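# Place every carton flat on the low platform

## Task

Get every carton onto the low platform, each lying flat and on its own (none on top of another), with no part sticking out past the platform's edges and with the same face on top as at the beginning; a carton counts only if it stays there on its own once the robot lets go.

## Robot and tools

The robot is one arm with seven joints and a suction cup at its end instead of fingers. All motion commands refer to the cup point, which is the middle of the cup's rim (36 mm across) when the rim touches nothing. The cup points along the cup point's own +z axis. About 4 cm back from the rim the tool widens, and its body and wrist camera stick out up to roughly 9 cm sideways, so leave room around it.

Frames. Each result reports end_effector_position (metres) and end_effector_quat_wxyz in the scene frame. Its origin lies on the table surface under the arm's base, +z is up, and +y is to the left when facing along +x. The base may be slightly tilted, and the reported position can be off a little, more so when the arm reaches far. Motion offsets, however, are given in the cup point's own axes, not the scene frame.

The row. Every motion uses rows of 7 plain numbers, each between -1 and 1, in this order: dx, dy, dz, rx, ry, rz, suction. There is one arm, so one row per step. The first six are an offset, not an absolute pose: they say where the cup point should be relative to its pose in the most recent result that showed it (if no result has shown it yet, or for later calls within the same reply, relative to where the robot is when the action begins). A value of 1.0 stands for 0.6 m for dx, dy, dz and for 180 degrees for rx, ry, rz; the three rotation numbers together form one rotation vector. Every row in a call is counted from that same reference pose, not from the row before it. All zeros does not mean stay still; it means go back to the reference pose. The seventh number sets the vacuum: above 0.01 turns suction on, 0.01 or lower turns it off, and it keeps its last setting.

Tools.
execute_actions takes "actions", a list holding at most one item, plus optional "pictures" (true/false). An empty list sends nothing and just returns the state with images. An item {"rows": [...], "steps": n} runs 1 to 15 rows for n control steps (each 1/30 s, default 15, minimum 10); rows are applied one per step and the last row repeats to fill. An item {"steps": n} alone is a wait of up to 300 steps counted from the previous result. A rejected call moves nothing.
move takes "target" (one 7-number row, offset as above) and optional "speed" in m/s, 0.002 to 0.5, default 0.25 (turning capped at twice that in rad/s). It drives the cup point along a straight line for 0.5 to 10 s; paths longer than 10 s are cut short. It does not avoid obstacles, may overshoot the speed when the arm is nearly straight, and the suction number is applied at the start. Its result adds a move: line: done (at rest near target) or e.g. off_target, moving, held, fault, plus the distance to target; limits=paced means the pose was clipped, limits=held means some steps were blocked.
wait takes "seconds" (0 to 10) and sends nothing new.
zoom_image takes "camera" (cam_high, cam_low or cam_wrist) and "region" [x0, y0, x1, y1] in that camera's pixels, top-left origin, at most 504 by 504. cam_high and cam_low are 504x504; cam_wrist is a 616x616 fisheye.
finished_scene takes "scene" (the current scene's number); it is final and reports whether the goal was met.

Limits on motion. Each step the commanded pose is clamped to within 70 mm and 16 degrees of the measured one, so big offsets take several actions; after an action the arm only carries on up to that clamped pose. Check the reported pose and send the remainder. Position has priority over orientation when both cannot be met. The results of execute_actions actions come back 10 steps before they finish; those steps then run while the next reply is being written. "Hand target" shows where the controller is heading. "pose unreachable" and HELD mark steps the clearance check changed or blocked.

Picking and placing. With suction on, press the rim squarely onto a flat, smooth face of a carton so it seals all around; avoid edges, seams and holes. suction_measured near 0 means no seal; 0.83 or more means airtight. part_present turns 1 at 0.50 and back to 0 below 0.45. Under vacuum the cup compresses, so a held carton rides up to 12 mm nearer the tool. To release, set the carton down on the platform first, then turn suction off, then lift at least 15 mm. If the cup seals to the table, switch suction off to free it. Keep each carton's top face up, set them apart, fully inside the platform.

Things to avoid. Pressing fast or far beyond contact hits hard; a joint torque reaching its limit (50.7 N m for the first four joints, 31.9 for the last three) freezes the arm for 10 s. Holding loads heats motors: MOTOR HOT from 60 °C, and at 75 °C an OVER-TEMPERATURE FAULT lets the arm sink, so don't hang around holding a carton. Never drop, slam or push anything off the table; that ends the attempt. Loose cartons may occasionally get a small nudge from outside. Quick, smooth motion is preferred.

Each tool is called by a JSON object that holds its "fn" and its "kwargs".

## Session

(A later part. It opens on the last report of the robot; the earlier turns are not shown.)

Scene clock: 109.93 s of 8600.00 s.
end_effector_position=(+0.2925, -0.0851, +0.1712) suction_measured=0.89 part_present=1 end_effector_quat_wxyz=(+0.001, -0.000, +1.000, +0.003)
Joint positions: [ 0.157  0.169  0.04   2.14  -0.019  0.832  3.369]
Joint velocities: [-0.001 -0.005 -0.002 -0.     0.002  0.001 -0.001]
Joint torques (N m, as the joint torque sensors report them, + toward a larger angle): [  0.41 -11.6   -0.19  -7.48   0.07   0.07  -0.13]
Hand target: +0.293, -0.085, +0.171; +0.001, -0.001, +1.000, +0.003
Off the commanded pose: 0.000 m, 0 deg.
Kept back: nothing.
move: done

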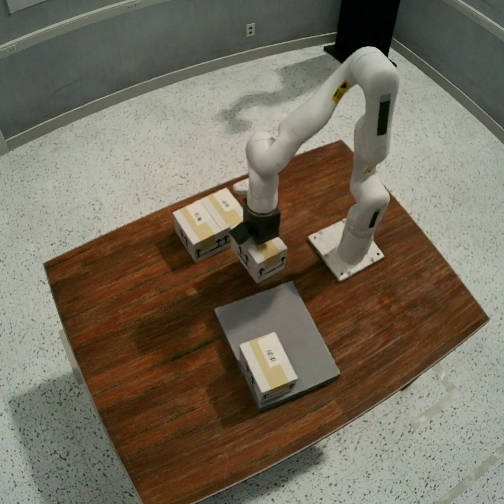

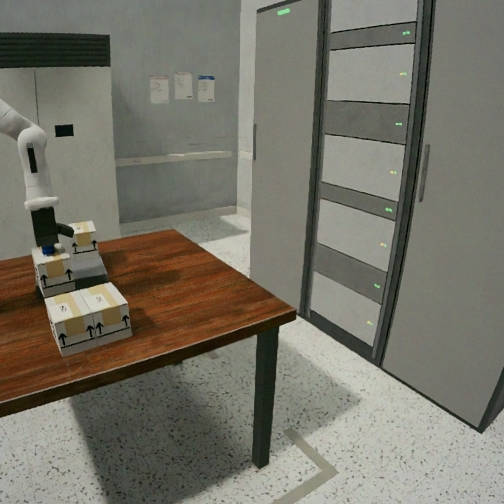

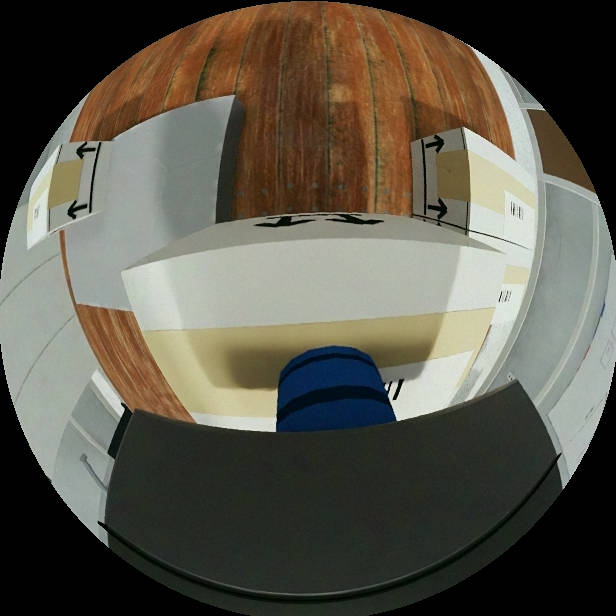

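{"fn": "move", "kwargs": {"target": [-0.0458, 0.5385, 0.0, 0, 0, 0.05, 1], "speed": 0.3}}

Scene clock: 111.87 s of 8600.00 s.
end_effector_position=(+0.3189, +0.2375, +0.1725) suction_measured=0.89 part_present=1 end_effector_quat_wxyz=(+0.001, +0.078, +0.997, +0.002)
Joint positions: [-0.557  0.359 -0.212  1.862  0.09   0.926  2.193]
Joint velocities: [-0.002  0.004 -0.001  0.001  0.002  0.001 -0.   ]
Joint torques (N m, as the joint torque sensors report them, + toward a larger angle): [  0.02 -16.08  -0.52  -7.92   0.15   0.22   0.17]
Hand target: +0.319, +0.238, +0.172; +0.000, +0.078, +0.997, +0.002
Off the commanded pose: 0.001 m, 0 deg.
Kept back: nothing.
move: done

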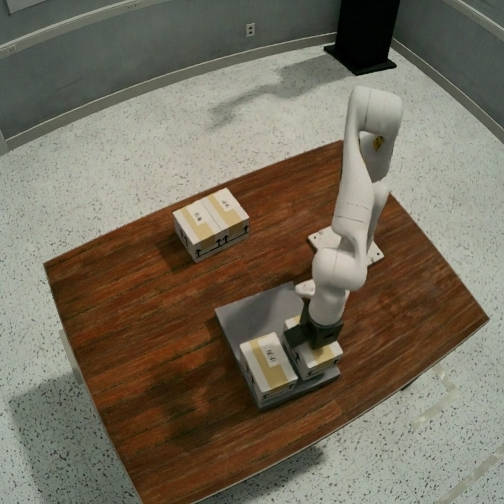

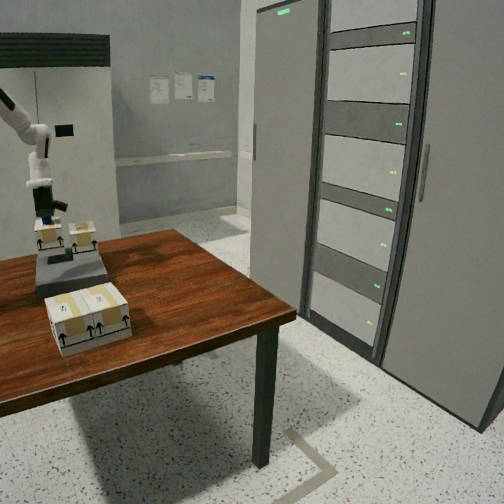

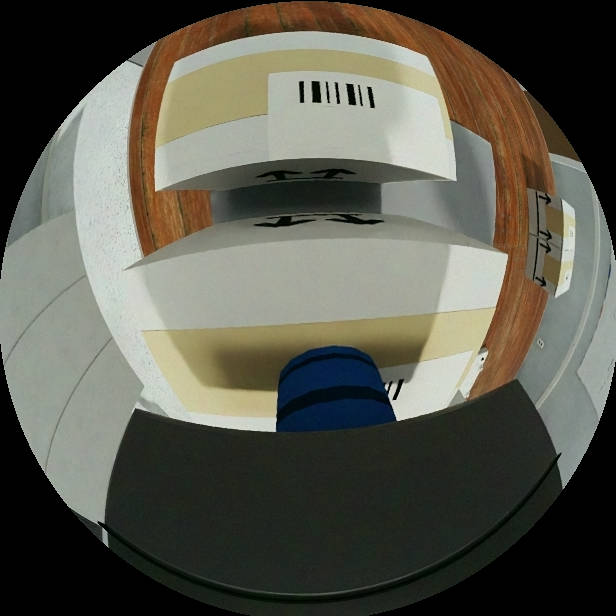

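{"fn": "zoom_image", "kwargs": {"camera": "cam_high", "region": [200, 270, 360, 430]}}

Region (200, 270, 360, 430) of cam_high's 504x504 image, scaled by 3.150, with more detail than that image has.

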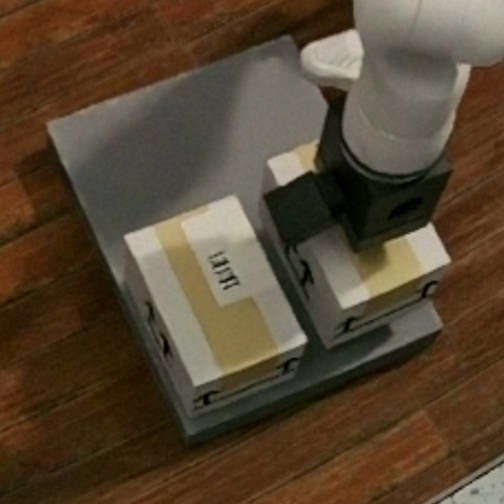

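{"fn": "move", "kwargs": {"target": [0, 0, 0.0625, 0, 0, 0, 1], "speed": 0.08}}

Scene clock: 113.70 s of 8600.00 s.
end_effector_position=(+0.3201, +0.2383, +0.1379) suction_measured=0.89 part_present=1 end_effector_quat_wxyz=(+0.003, +0.078, +0.997, +0.003)
Joint positions: [-0.566  0.414 -0.204  1.915  0.111  0.813  2.174]
Joint velocities: [-0.003 -0.    -0.002  0.001  0.    -0.001 -0.001]
Joint torques (N m, as the joint torque sensors report them, + toward a larger angle): [  0.2  -11.87  -0.14  -6.12   0.37  -0.75   0.09]
Hand target: +0.319, +0.238, +0.135; +0.001, +0.078, +0.997, +0.002
Off the commanded pose: 0.003 m, 0 deg.
Kept back: nothing.
move: done

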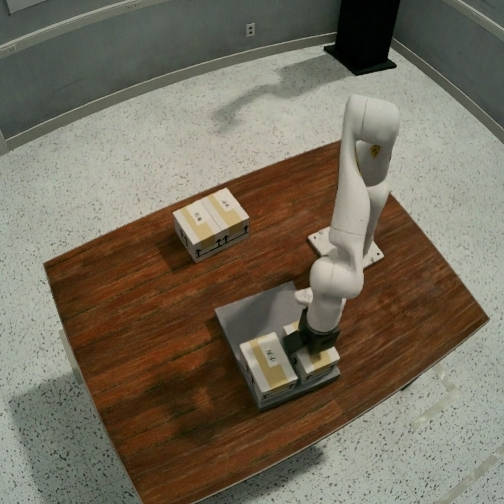

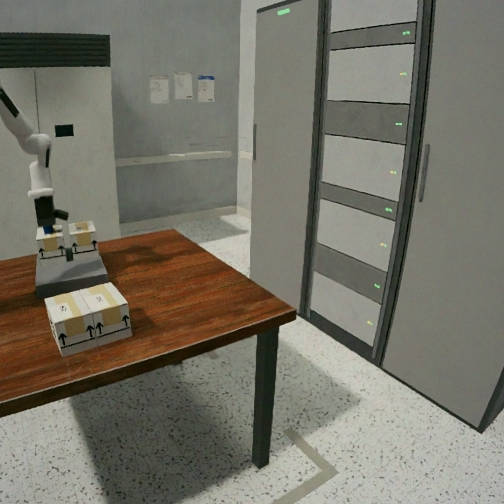

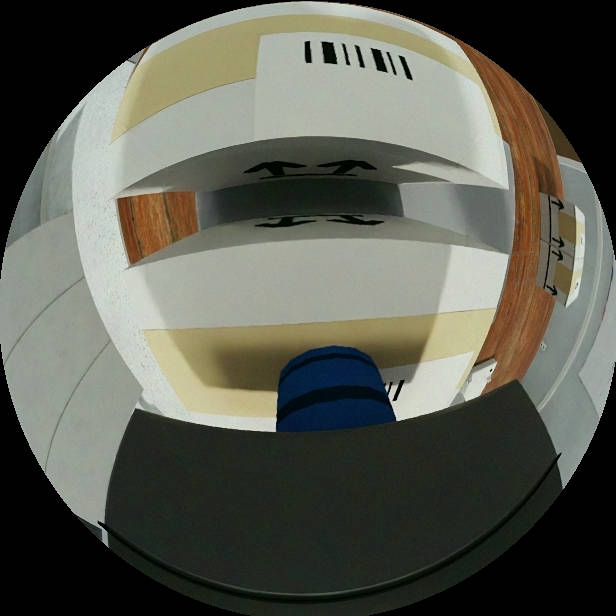

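{"fn": "execute_actions", "kwargs": {"actions": [{"rows": [[0, 0, 0, 0, 0, 0, 0]], "steps": 10}]}}

Scene clock: 113.90 s of 8600.00 s.
end_effector_position=(+0.3201, +0.2383, +0.1379) suction_measured=0.89 part_present=1 end_effector_quat_wxyz=(+0.003, +0.078, +0.997, +0.003)
Joint positions: [-0.566  0.414 -0.204  1.915  0.111  0.813  2.174]
Joint velocities: [ 0.001 -0.     0.    -0.001 -0.001  0.001 -0.001]
Joint torques (N m, as the joint torque sensors report them, + toward a larger angle): [  0.18 -11.91  -0.16  -5.85   0.44  -0.9    0.09]
Kept back: the last 10 steps of this action.
Steps of this call (steps 1 to 6: nothing new was sent). Readings (end_effector_position | what the end effector reports):
1: (+0.3201, +0.2383, +0.1379) | suction_measured=0.89 part_present=1
2: (+0.3201, +0.2383, +0.1379) | suction_measured=0.89 part_present=1
4: (+0.3201, +0.2383, +0.1379) | suction_measured=0.89 part_present=1
6: the state above

{"fn": "move", "kwargs": {"target": [0, 0, -0.06, 0, 0, 0, 0], "speed": 0.15}}

Scene clock: 114.93 s of 8600.00 s.
end_effector_position=(+0.3197, +0.2381, +0.1738) suction_measured=0.00 part_present=0 end_effector_quat_wxyz=(+0.003, +0.078, +0.997, +0.003)
Joint positions: [-0.557  0.356 -0.212  1.862  0.09   0.924  2.192]
Joint velocities: [ 0.003 -0.002  0.     0.001 -0.    -0.    -0.   ]
Joint torques (N m, as the joint torque sensors report them, + toward a larger angle): [  0.04 -14.01  -0.31  -6.89   0.25   0.18   0.09]
Hand target: +0.320, +0.238, +0.174; +0.003, +0.078, +0.997, +0.003
Off your previous action's commanded pose: 0.003 m, 0 deg at its last step (step 10 of this call).
Off the commanded pose: 0.000 m, 0 deg.
Kept back: nothing.
move: done

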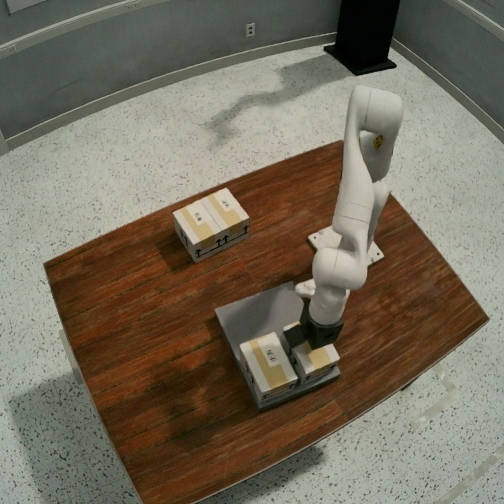

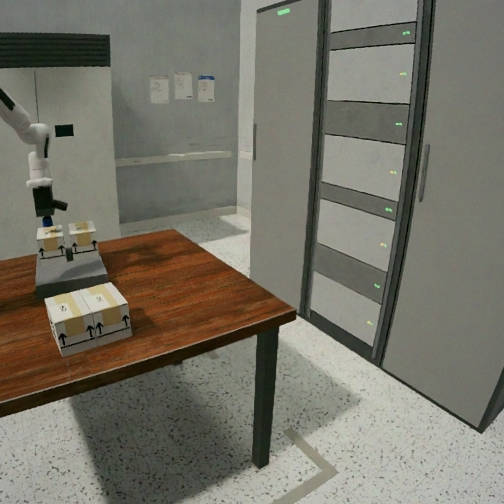

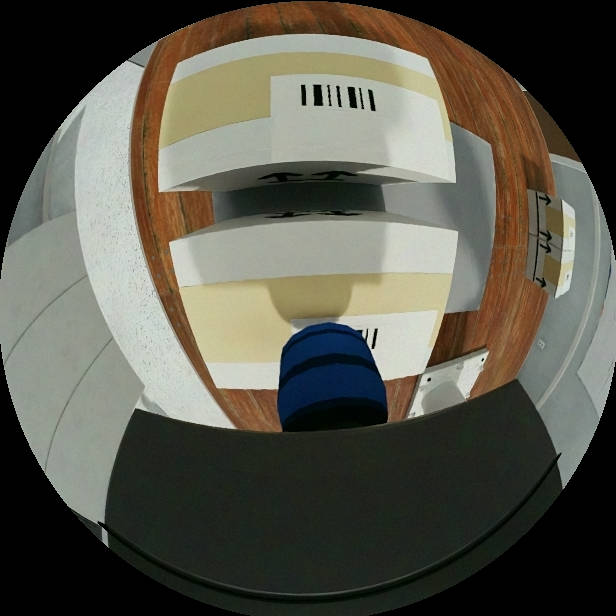

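{"fn": "move", "kwargs": {"target": [-0.2477, -0.8201, 0.0647, 0, 0, -0.05, 0], "speed": 0.4}}

Scene clock: 117.77 s of 8600.00 s.
end_effector_position=(+0.3916, -0.2699, +0.1324) suction_measured=0.00 part_present=0 end_effector_quat_wxyz=(+0.004, -0.000, +1.000, +0.005)
Joint positions: [ 0.531  0.565  0.019  1.66  -0.03   0.916  3.725]
Joint velocities: [ 0.003  0.004  0.002 -0.    -0.002 -0.001  0.001]
Joint torques (N m, as the joint torque sensors report them, + toward a larger angle): [ -0.26 -17.68   0.38  -6.76   0.11   0.05  -0.01]
Hand target: +0.392, -0.270, +0.132; +0.004, -0.000, +1.000, +0.005
Off the commanded pose: 0.002 m, 0 deg.
Kept back: nothing.
move: done

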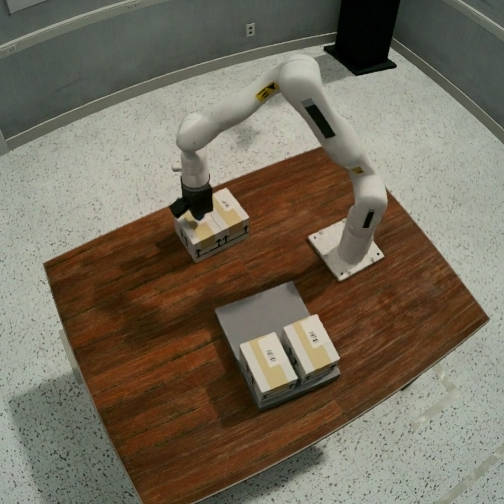

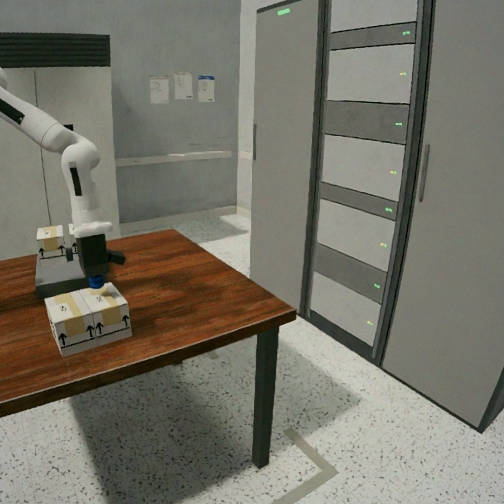

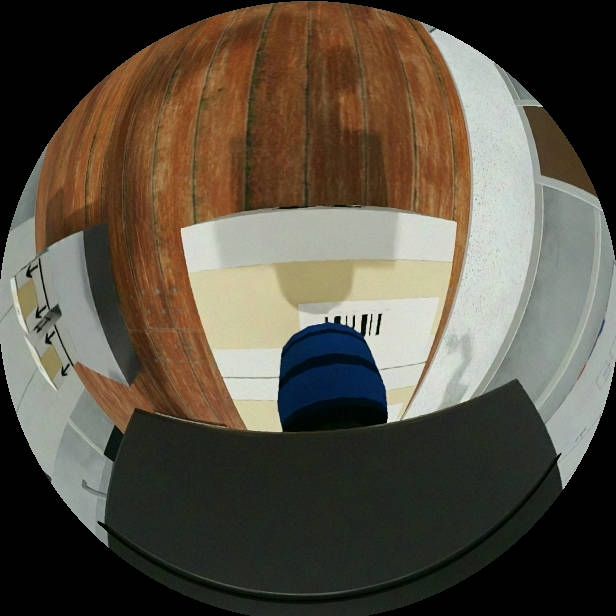

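{"fn": "zoom_image", "kwargs": {"camera": "cam_wrist", "region": [150, 180, 490, 440]}}

Region (150, 180, 490, 440) of cam_wrist's 616x616 image, scaled by 1.482, with more detail than that image has; it fills the top 385 rows of this view, and the rest is white.

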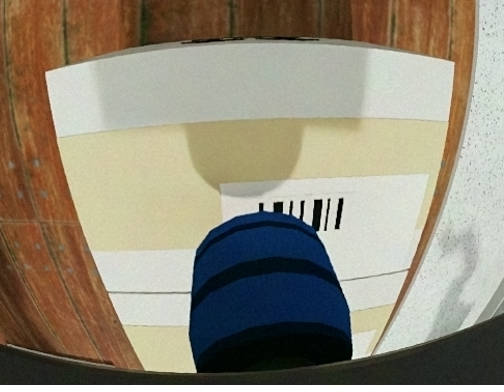

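{"fn": "move", "kwargs": {"target": [0, 0, 0.0557, 0, 0, 0, 1], "speed": 0.1}}

Scene clock: 119.93 s of 8600.00 s.
end_effector_position=(+0.3916, -0.2693, +0.0985) suction_measured=0.80 part_present=1 end_effector_quat_wxyz=(+0.004, -0.000, +1.000, +0.005)
Joint positions: [ 0.532  0.617  0.016  1.698 -0.031  0.827  3.726]
Joint velocities: [ 0.003 -0.007  0.006 -0.005  0.008 -0.011 -0.   ]
Joint torques (N m, as the joint torque sensors report them, + toward a larger angle): [  0.5  -21.08   0.6   -7.78   0.21  -0.17   0.07]
Hand target: +0.392, -0.270, +0.099; +0.004, -0.000, +1.000, +0.005
Off the commanded pose: 0.001 m, 0 deg.
Kept back: nothing.
move: done

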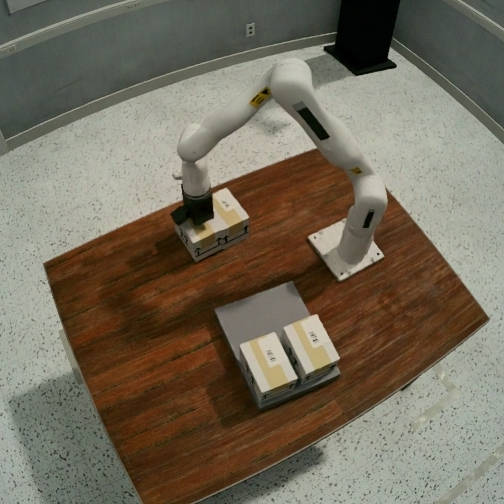

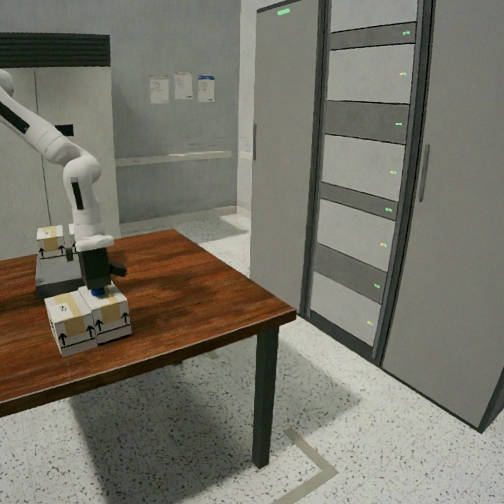

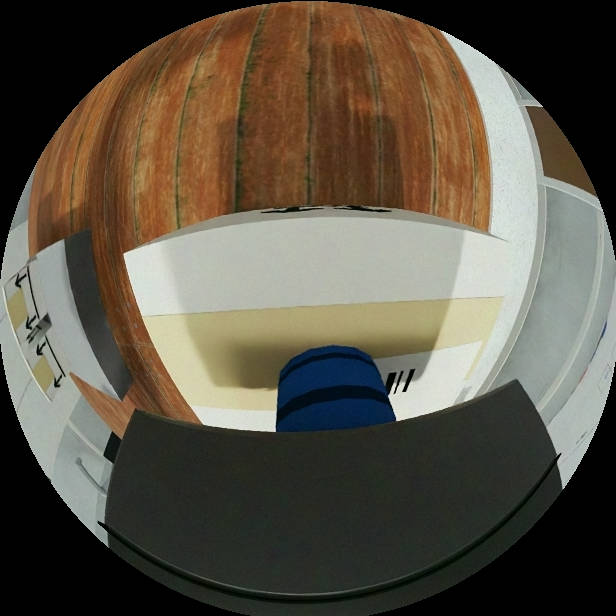

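{"fn": "zoom_image", "kwargs": {"camera": "cam_high", "region": [200, 270, 360, 430]}}

Region (200, 270, 360, 430) of cam_high's 504x504 image, scaled by 3.150, with more detail than that image has.

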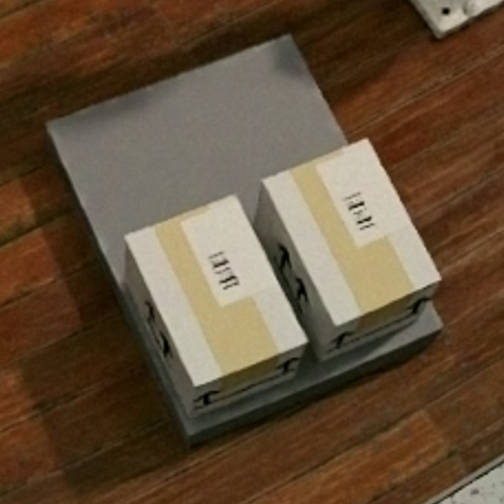

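{"fn": "zoom_image", "kwargs": {"camera": "cam_high", "region": [280, 280, 360, 400]}}

Region (280, 280, 360, 400) of cam_high's 504x504 image, scaled by 4.200, with more detail than that image has.

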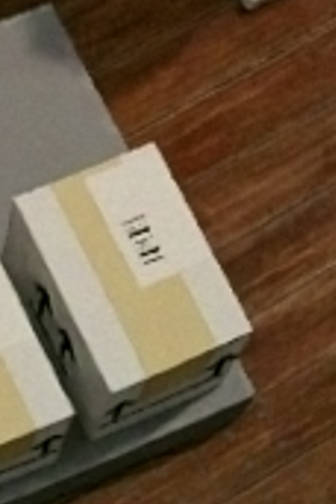

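{"fn": "move", "kwargs": {"target": [-0.0107, 0.1988, -0.1158, 0, 0, 0, 1], "speed": 0.25}}

Scene clock: 131.77 s of 8600.00 s.
end_effector_position=(+0.3968, -0.1509, +0.1687) suction_measured=0.89 part_present=1 end_effector_quat_wxyz=(+0.003, -0.000, +1.000, +0.005)
Joint positions: [ 0.301  0.413 -0.005  1.785 -0.013  0.941  3.464]
Joint velocities: [-0.006 -0.008 -0.009 -0.     0.002 -0.002 -0.004]
Joint torques (N m, as the joint torque sensors report them, + toward a larger angle): [  0.58 -18.17   0.62  -8.26   0.17   0.17  -0.07]
Hand target: +0.397, -0.151, +0.169; +0.003, -0.001, +1.000, +0.005
Off the commanded pose: 0.001 m, 0 deg.
Kept back: nothing.
After step 90, 7.90 s passed at rest.
move: done

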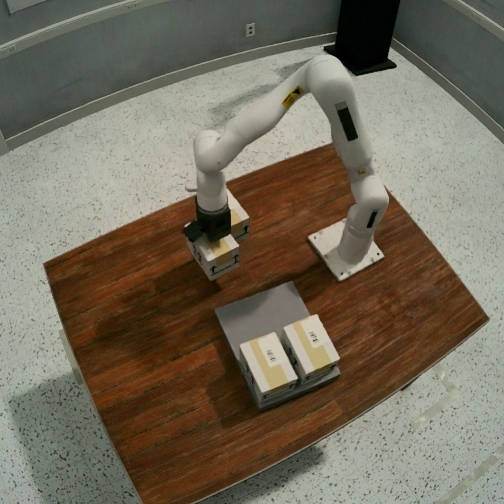

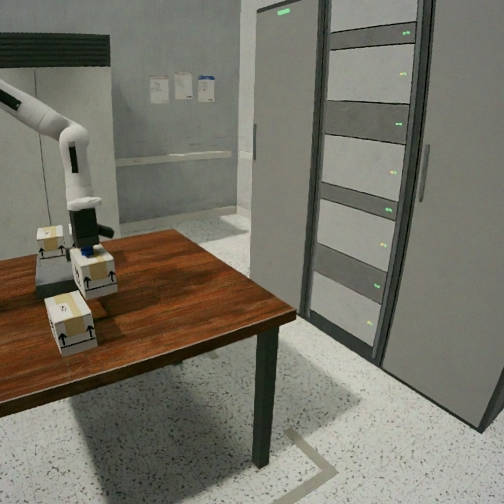

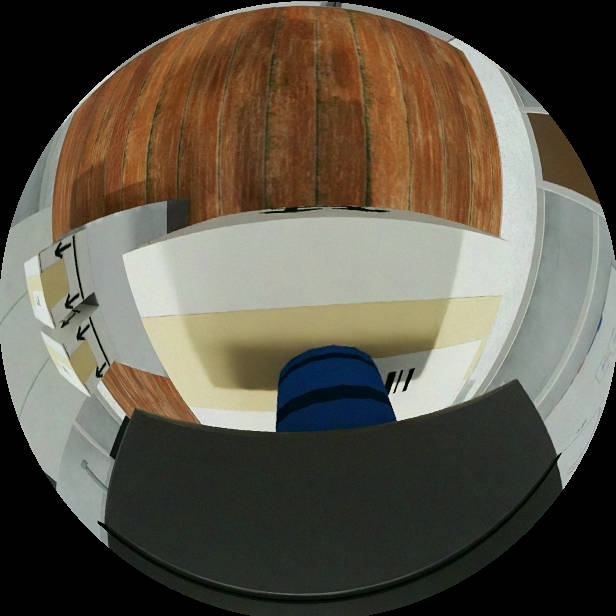

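{"fn": "move", "kwargs": {"target": [-0.032, 0.3848, 0.006, 0, 0, 0.05, 1], "speed": 0.3}}

Scene clock: 133.33 s of 8600.00 s.
end_effector_position=(+0.4155, +0.0790, +0.1671) suction_measured=0.89 part_present=1 end_effector_quat_wxyz=(+0.002, +0.079, +0.997, +0.005)
Joint positions: [-0.214  0.409 -0.059  1.797  0.019  0.929  2.721]
Joint velocities: [-0.011  0.004 -0.016 -0.001  0.003 -0.002 -0.005]
Joint torques (N m, as the joint torque sensors report them, + toward a larger angle): [  0.18 -17.73   0.11  -8.23   0.21   0.11  -0.19]
Hand target: +0.415, +0.080, +0.167; +0.002, +0.078, +0.997, +0.005
Off the commanded pose: 0.001 m, 0 deg.
Kept back: nothing.
move: done

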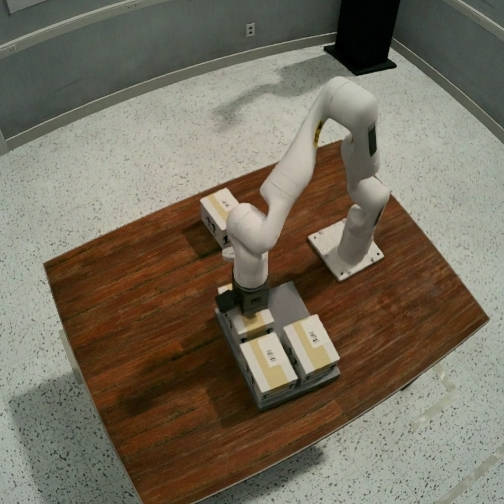

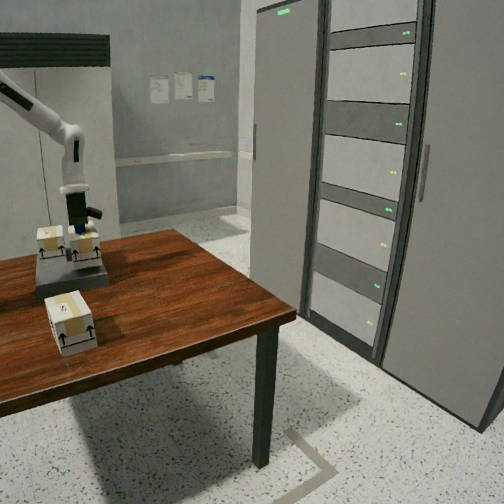

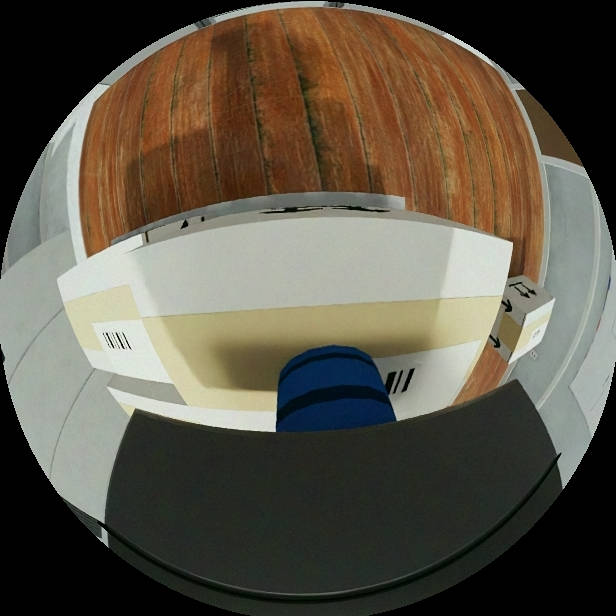

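{"fn": "move", "kwargs": {"target": [0, 0, 0.0535, 0, 0, 0, 1], "speed": 0.08}}

Scene clock: 135.97 s of 8600.00 s.
end_effector_position=(+0.4170, +0.0795, +0.1380) suction_measured=0.89 part_present=1 end_effector_quat_wxyz=(+0.005, +0.079, +0.997, +0.005)
Joint positions: [-0.216  0.453 -0.059  1.84   0.024  0.836  2.716]
Joint velocities: [ 0.001 -0.001  0.     0.001 -0.002 -0.    -0.   ]
Joint torques (N m, as the joint torque sensors report them, + toward a larger angle): [  0.13 -13.55  -0.09  -6.41   0.3   -0.76   0.1 ]
Hand target: +0.416, +0.079, +0.135; +0.002, +0.079, +0.997, +0.005
Off the commanded pose: 0.003 m, 0 deg.
Kept back: nothing.
move: done

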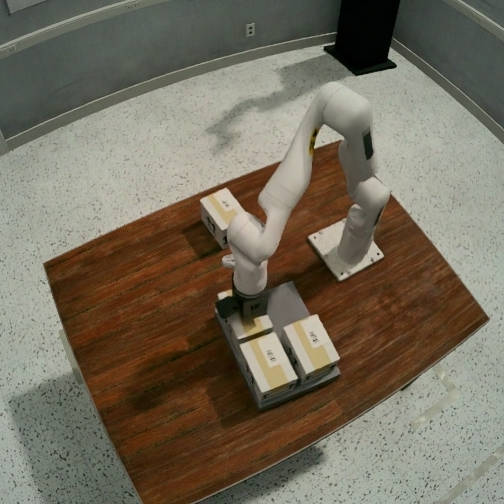

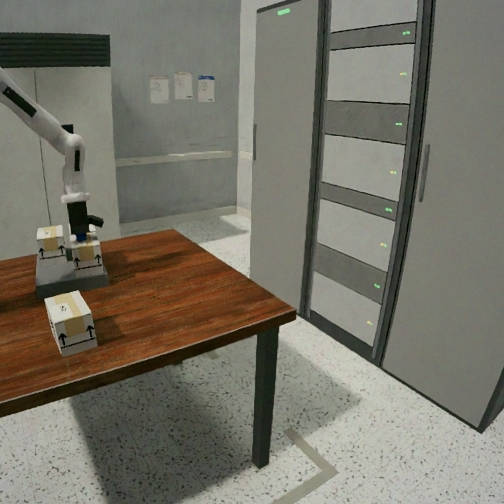

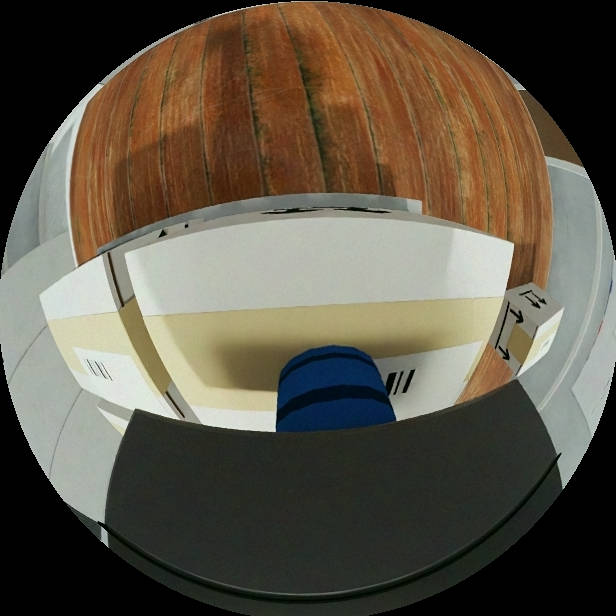

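Contact reached. Release.

{"fn": "execute_actions", "kwargs": {"actions": [{"rows": [[0, 0, 0, 0, 0, 0, 0]], "steps": 10}]}}

Scene clock: 136.10 s of 8600.00 s.
end_effector_position=(+0.4170, +0.0795, +0.1380) suction_measured=0.89 part_present=1 end_effector_quat_wxyz=(+0.005, +0.079, +0.997, +0.005)
Joint positions: [-0.216  0.453 -0.059  1.84   0.024  0.836  2.716]
Joint velocities: [ 0.001  0.001 -0.     0.    -0.     0.     0.001]
Joint torques (N m, as the joint torque sensors report them, + toward a larger angle): [  0.18 -13.4    0.04  -6.33   0.2   -0.77   0.06]
Kept back: the last 10 steps of this action.
Steps of this call (steps 1 to 4: nothing new was sent). Readings (end_effector_position | what the end effector reports):
1: (+0.4170, +0.0795, +0.1380) | suction_measured=0.89 part_present=1
2: (+0.4170, +0.0795, +0.1380) | suction_measured=0.89 part_present=1
4: the state above

{"fn": "move", "kwargs": {"target": [0, 0, -0.06, 0, 0, 0, 0], "speed": 0.15}}

Scene clock: 137.13 s of 8600.00 s.
end_effector_position=(+0.4165, +0.0793, +0.1739) suction_measured=0.00 part_present=0 end_effector_quat_wxyz=(+0.005, +0.079, +0.997, +0.005)
Joint positions: [-0.214  0.398 -0.059  1.789  0.018  0.942  2.721]
Joint velocities: [ 0.    -0.003 -0.     0.001  0.001 -0.001  0.001]
Joint torques (N m, as the joint torque sensors report them, + toward a larger angle): [  0.29 -15.19   0.05  -6.85   0.32   0.09  -0.04]
Hand target: +0.417, +0.079, +0.174; +0.005, +0.079, +0.997, +0.005
Off your previous action's commanded pose: 0.003 m, 0 deg at its last step (step 10 of this call).
Off the commanded pose: 0.000 m, 0 deg.
Kept back: nothing.
move: done

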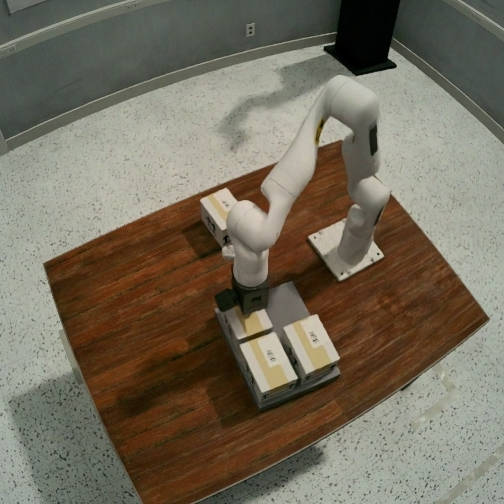

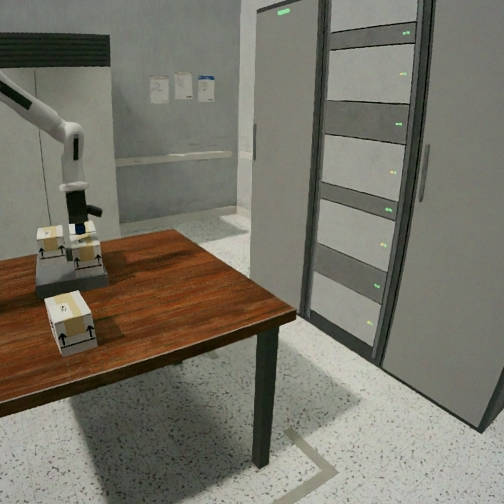

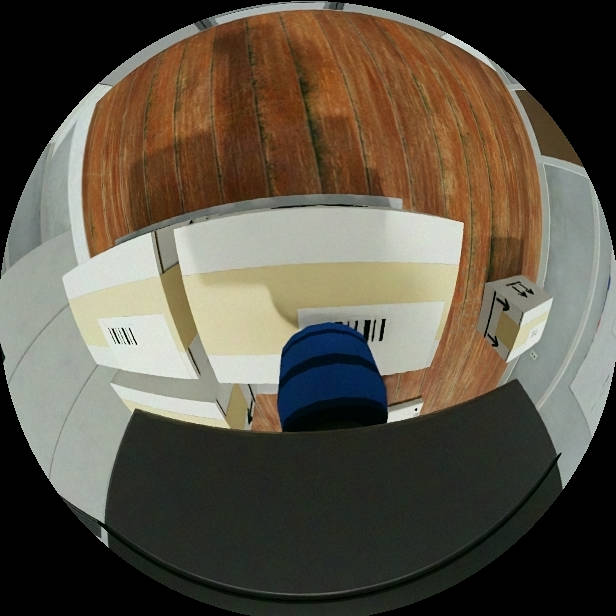

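{"fn": "move", "kwargs": {"target": [0.2004, 0.2365, 0.02, 0, 0, 0, 0], "speed": 0.3}}

Scene clock: 140.53 s of 8600.00 s.
end_effector_position=(+0.3203, +0.2375, +0.1621) suction_measured=0.00 part_present=0 end_effector_quat_wxyz=(+0.005, +0.080, +0.997, +0.005)
Joint positions: [-0.612  0.367 -0.139  1.888  0.064  0.877  2.217]
Joint velocities: [-0.008  0.002 -0.013 -0.     0.006  0.001 -0.006]
Joint torques (N m, as the joint torque sensors report them, + toward a larger angle): [  0.21 -14.2   -0.2   -6.63   0.21   0.21  -0.08]
Hand target: +0.320, +0.238, +0.162; +0.005, +0.079, +0.997, +0.005
Off the commanded pose: 0.001 m, 0 deg.
Kept back: nothing.
move: done

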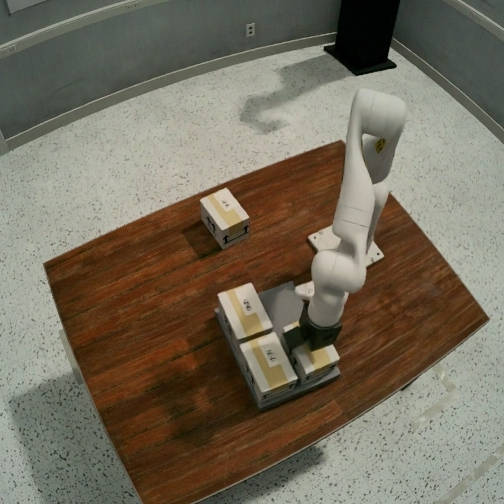

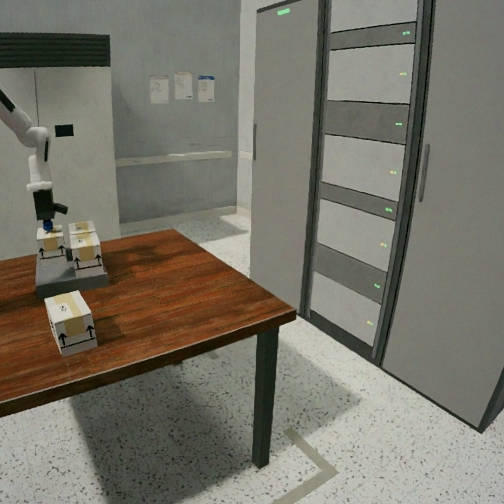

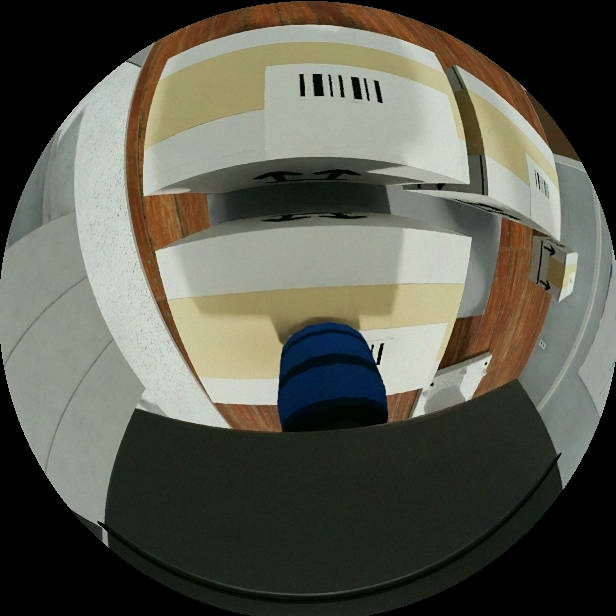

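{"fn": "move", "kwargs": {"target": [0, 0, 0.04, 0, 0, 0, 1], "speed": 0.08}}

Scene clock: 141.47 s of 8600.00 s.
end_effector_position=(+0.3208, +0.2377, +0.1384) suction_measured=0.88 part_present=1 end_effector_quat_wxyz=(+0.005, +0.080, +0.997, +0.005)
Joint positions: [-0.616  0.407 -0.135  1.922  0.074  0.803  2.208]
Joint velocities: [ 0.001  0.001 -0.001 -0.001  0.    -0.     0.001]
Joint torques (N m, as the joint torque sensors report them, + toward a larger angle): [  0.04 -15.97  -0.07  -7.16   0.21  -0.04   0.13]
Hand target: +0.321, +0.238, +0.138; +0.005, +0.080, +0.997, +0.005
Off the commanded pose: 0.000 m, 0 deg.
Kept back: nothing.
move: done

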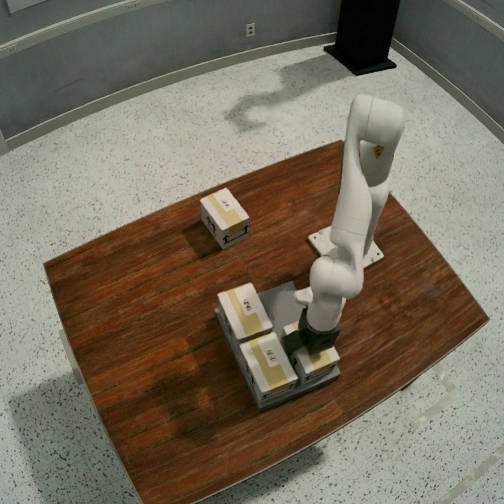

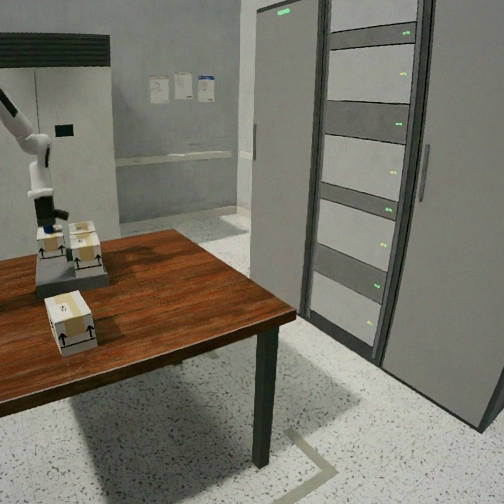

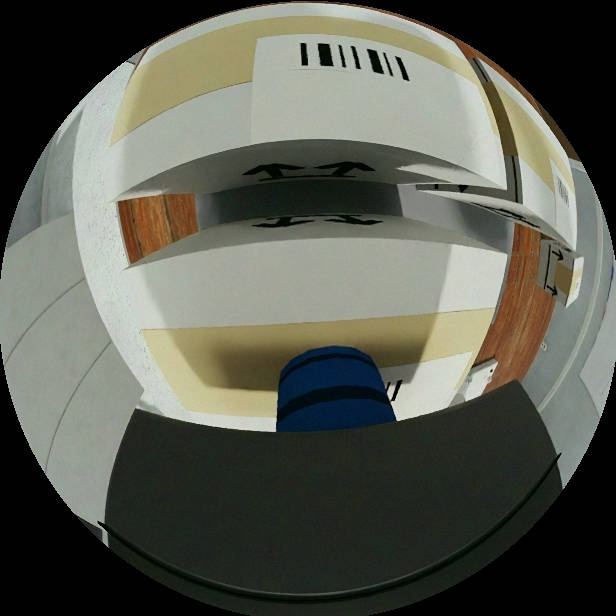

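{"fn": "execute_actions", "kwargs": {"actions": [{"rows": [[0, 0, -0.005, 0, 0, 0, 1], [0, 0, -0.010, 0, 0, 0, 1], [-0.002, 0, -0.013, 0, 0, 0, 1], [-0.005, 0.0003, -0.0133, 0, 0, 0, 1], [-0.008, 0.0005, -0.0133, 0, 0, 0, 1], [-0.011, 0.0007, -0.0133, 0, 0, 0, 1], [-0.014, 0.0008, -0.0133, 0, 0, 0, 1], [-0.0165, 0.001, -0.0133, 0, 0, 0, 1], [-0.0183, 0.0011, -0.0133, 0, 0, 0, 1]], "steps": 15}]}}

Scene clock: 142.93 s of 8600.00 s.
end_effector_position=(+0.3231, +0.2374, +0.1458) suction_measured=0.89 part_present=1 end_effector_quat_wxyz=(+0.005, +0.080, +0.997, +0.005)
Joint positions: [-0.61   0.397 -0.136  1.905  0.071  0.829  2.215]
Joint velocities: [ 0.08   0.078  0.007 -0.136 -0.003  0.096  0.096]
Joint torques (N m, as the joint torque sensors report them, + toward a larger angle): [  0.42 -14.55  -0.01  -7.19   0.42  -0.2    0.14]
Steps of this call (steps 1 to 39: nothing new was sent; steps 40 to 44: the first 5 steps of this action). Readings (end_effector_position | what the end effector reports):
40: (+0.3208, +0.2377, +0.1389) | suction_measured=0.89 part_present=1
41: (+0.3208, +0.2376, +0.1410) | suction_measured=0.89 part_present=1
43: (+0.3218, +0.2376, +0.1453) | suction_measured=0.89 part_present=1
44: the state above

{"fn": "move", "kwargs": {"target": [-0.01453, 0.00097, 0.0172, 0, 0, 0, 1], "speed": 0.06}}

Scene clock: 144.23 s of 8600.00 s.
end_effector_position=(+0.3326, +0.2371, +0.1380) suction_measured=0.89 part_present=1 end_effector_quat_wxyz=(+0.007, +0.080, +0.997, +0.006)
Joint positions: [-0.6    0.422 -0.132  1.897  0.074  0.809  2.228]
Joint velocities: [-0.001 -0.     0.     0.002  0.     0.     0.   ]
Joint torques (N m, as the joint torque sensors report them, + toward a larger angle): [  0.16 -13.08  -0.34  -6.63   0.41  -0.84   0.05]
Hand target: +0.332, +0.237, +0.136; +0.005, +0.080, +0.997, +0.005
Off your previous action's commanded pose: 0.000 m, 0 deg at its last step (step 10 of this call).
Off the commanded pose: 0.003 m, 0 deg.
Kept back: nothing.
move: done

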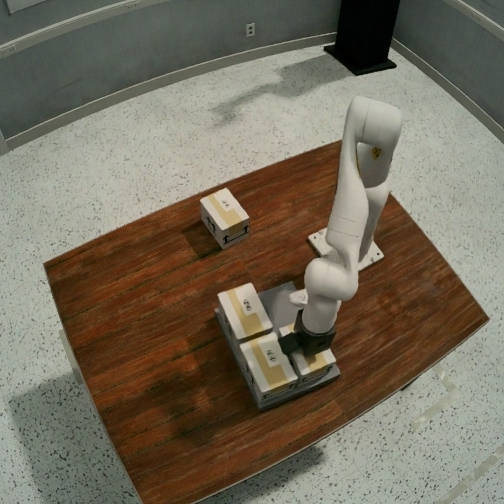

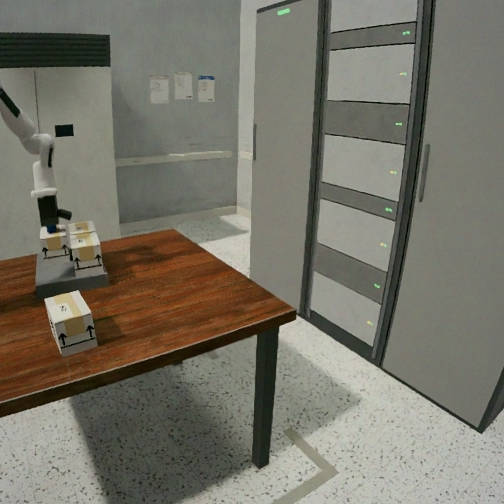

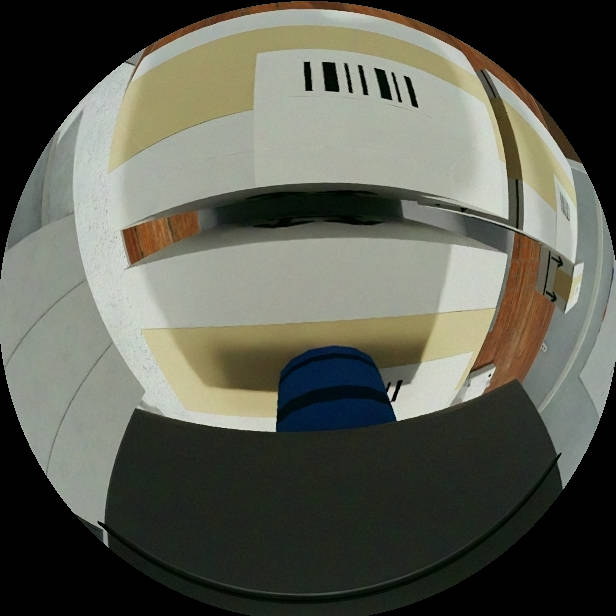

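Down in contact. Release and lift off.

{"fn": "execute_actions", "kwargs": {"actions": [{"rows": [[0, 0, 0, 0, 0, 0, 0]], "steps": 10}]}}

Scene clock: 144.47 s of 8600.00 s.
end_effector_position=(+0.3326, +0.2371, +0.1380) suction_measured=0.89 part_present=1 end_effector_quat_wxyz=(+0.007, +0.080, +0.997, +0.006)
Joint positions: [-0.6    0.422 -0.132  1.897  0.074  0.809  2.228]
Joint velocities: [ 0.     0.001  0.001 -0.002  0.001 -0.001 -0.   ]
Joint torques (N m, as the joint torque sensors report them, + toward a larger angle): [  0.24 -12.96  -0.12  -6.44   0.37  -0.91   0.04]
Kept back: the last 10 steps of this action.
Steps of this call (steps 1 to 7: nothing new was sent). Readings (end_effector_position | what the end effector reports):
1: (+0.3326, +0.2371, +0.1380) | suction_measured=0.89 part_present=1
2: (+0.3326, +0.2371, +0.1380) | suction_measured=0.89 part_present=1
4: (+0.3326, +0.2371, +0.1380) | suction_measured=0.89 part_present=1
7: the state above

{"fn": "move", "kwargs": {"target": [0, 0, -0.06, 0, 0, 0, 0], "speed": 0.15}}

Scene clock: 145.50 s of 8600.00 s.
end_effector_position=(+0.3319, +0.2367, +0.1739) suction_measured=0.00 part_present=0 end_effector_quat_wxyz=(+0.006, +0.080, +0.997, +0.006)
Joint positions: [-0.595  0.364 -0.136  1.845  0.06   0.918  2.241]
Joint velocities: [-0.001 -0.004  0.    -0.002 -0.    -0.001  0.001]
Joint torques (N m, as the joint torque sensors report them, + toward a larger angle): [  0.18 -14.29  -0.31  -6.56   0.21   0.09   0.04]
Hand target: +0.332, +0.237, +0.174; +0.007, +0.080, +0.997, +0.006
Off your previous action's commanded pose: 0.003 m, 0 deg at its last step (step 10 of this call).
Off the commanded pose: 0.000 m, 0 deg.
Kept back: nothing.
move: done

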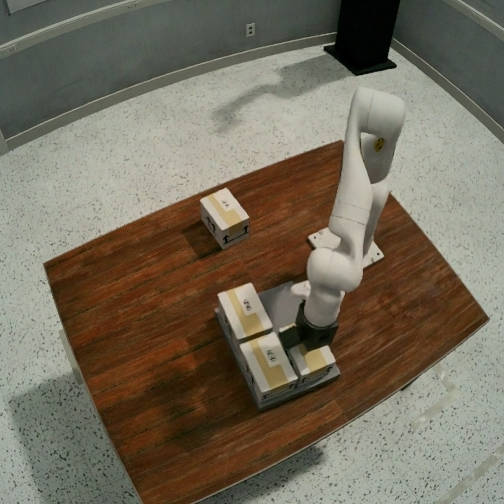

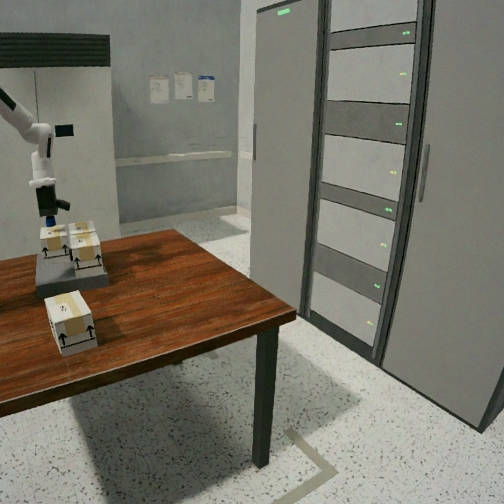

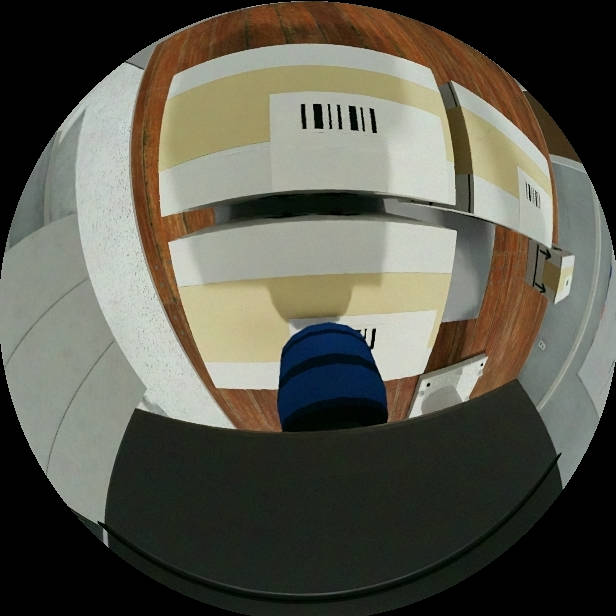

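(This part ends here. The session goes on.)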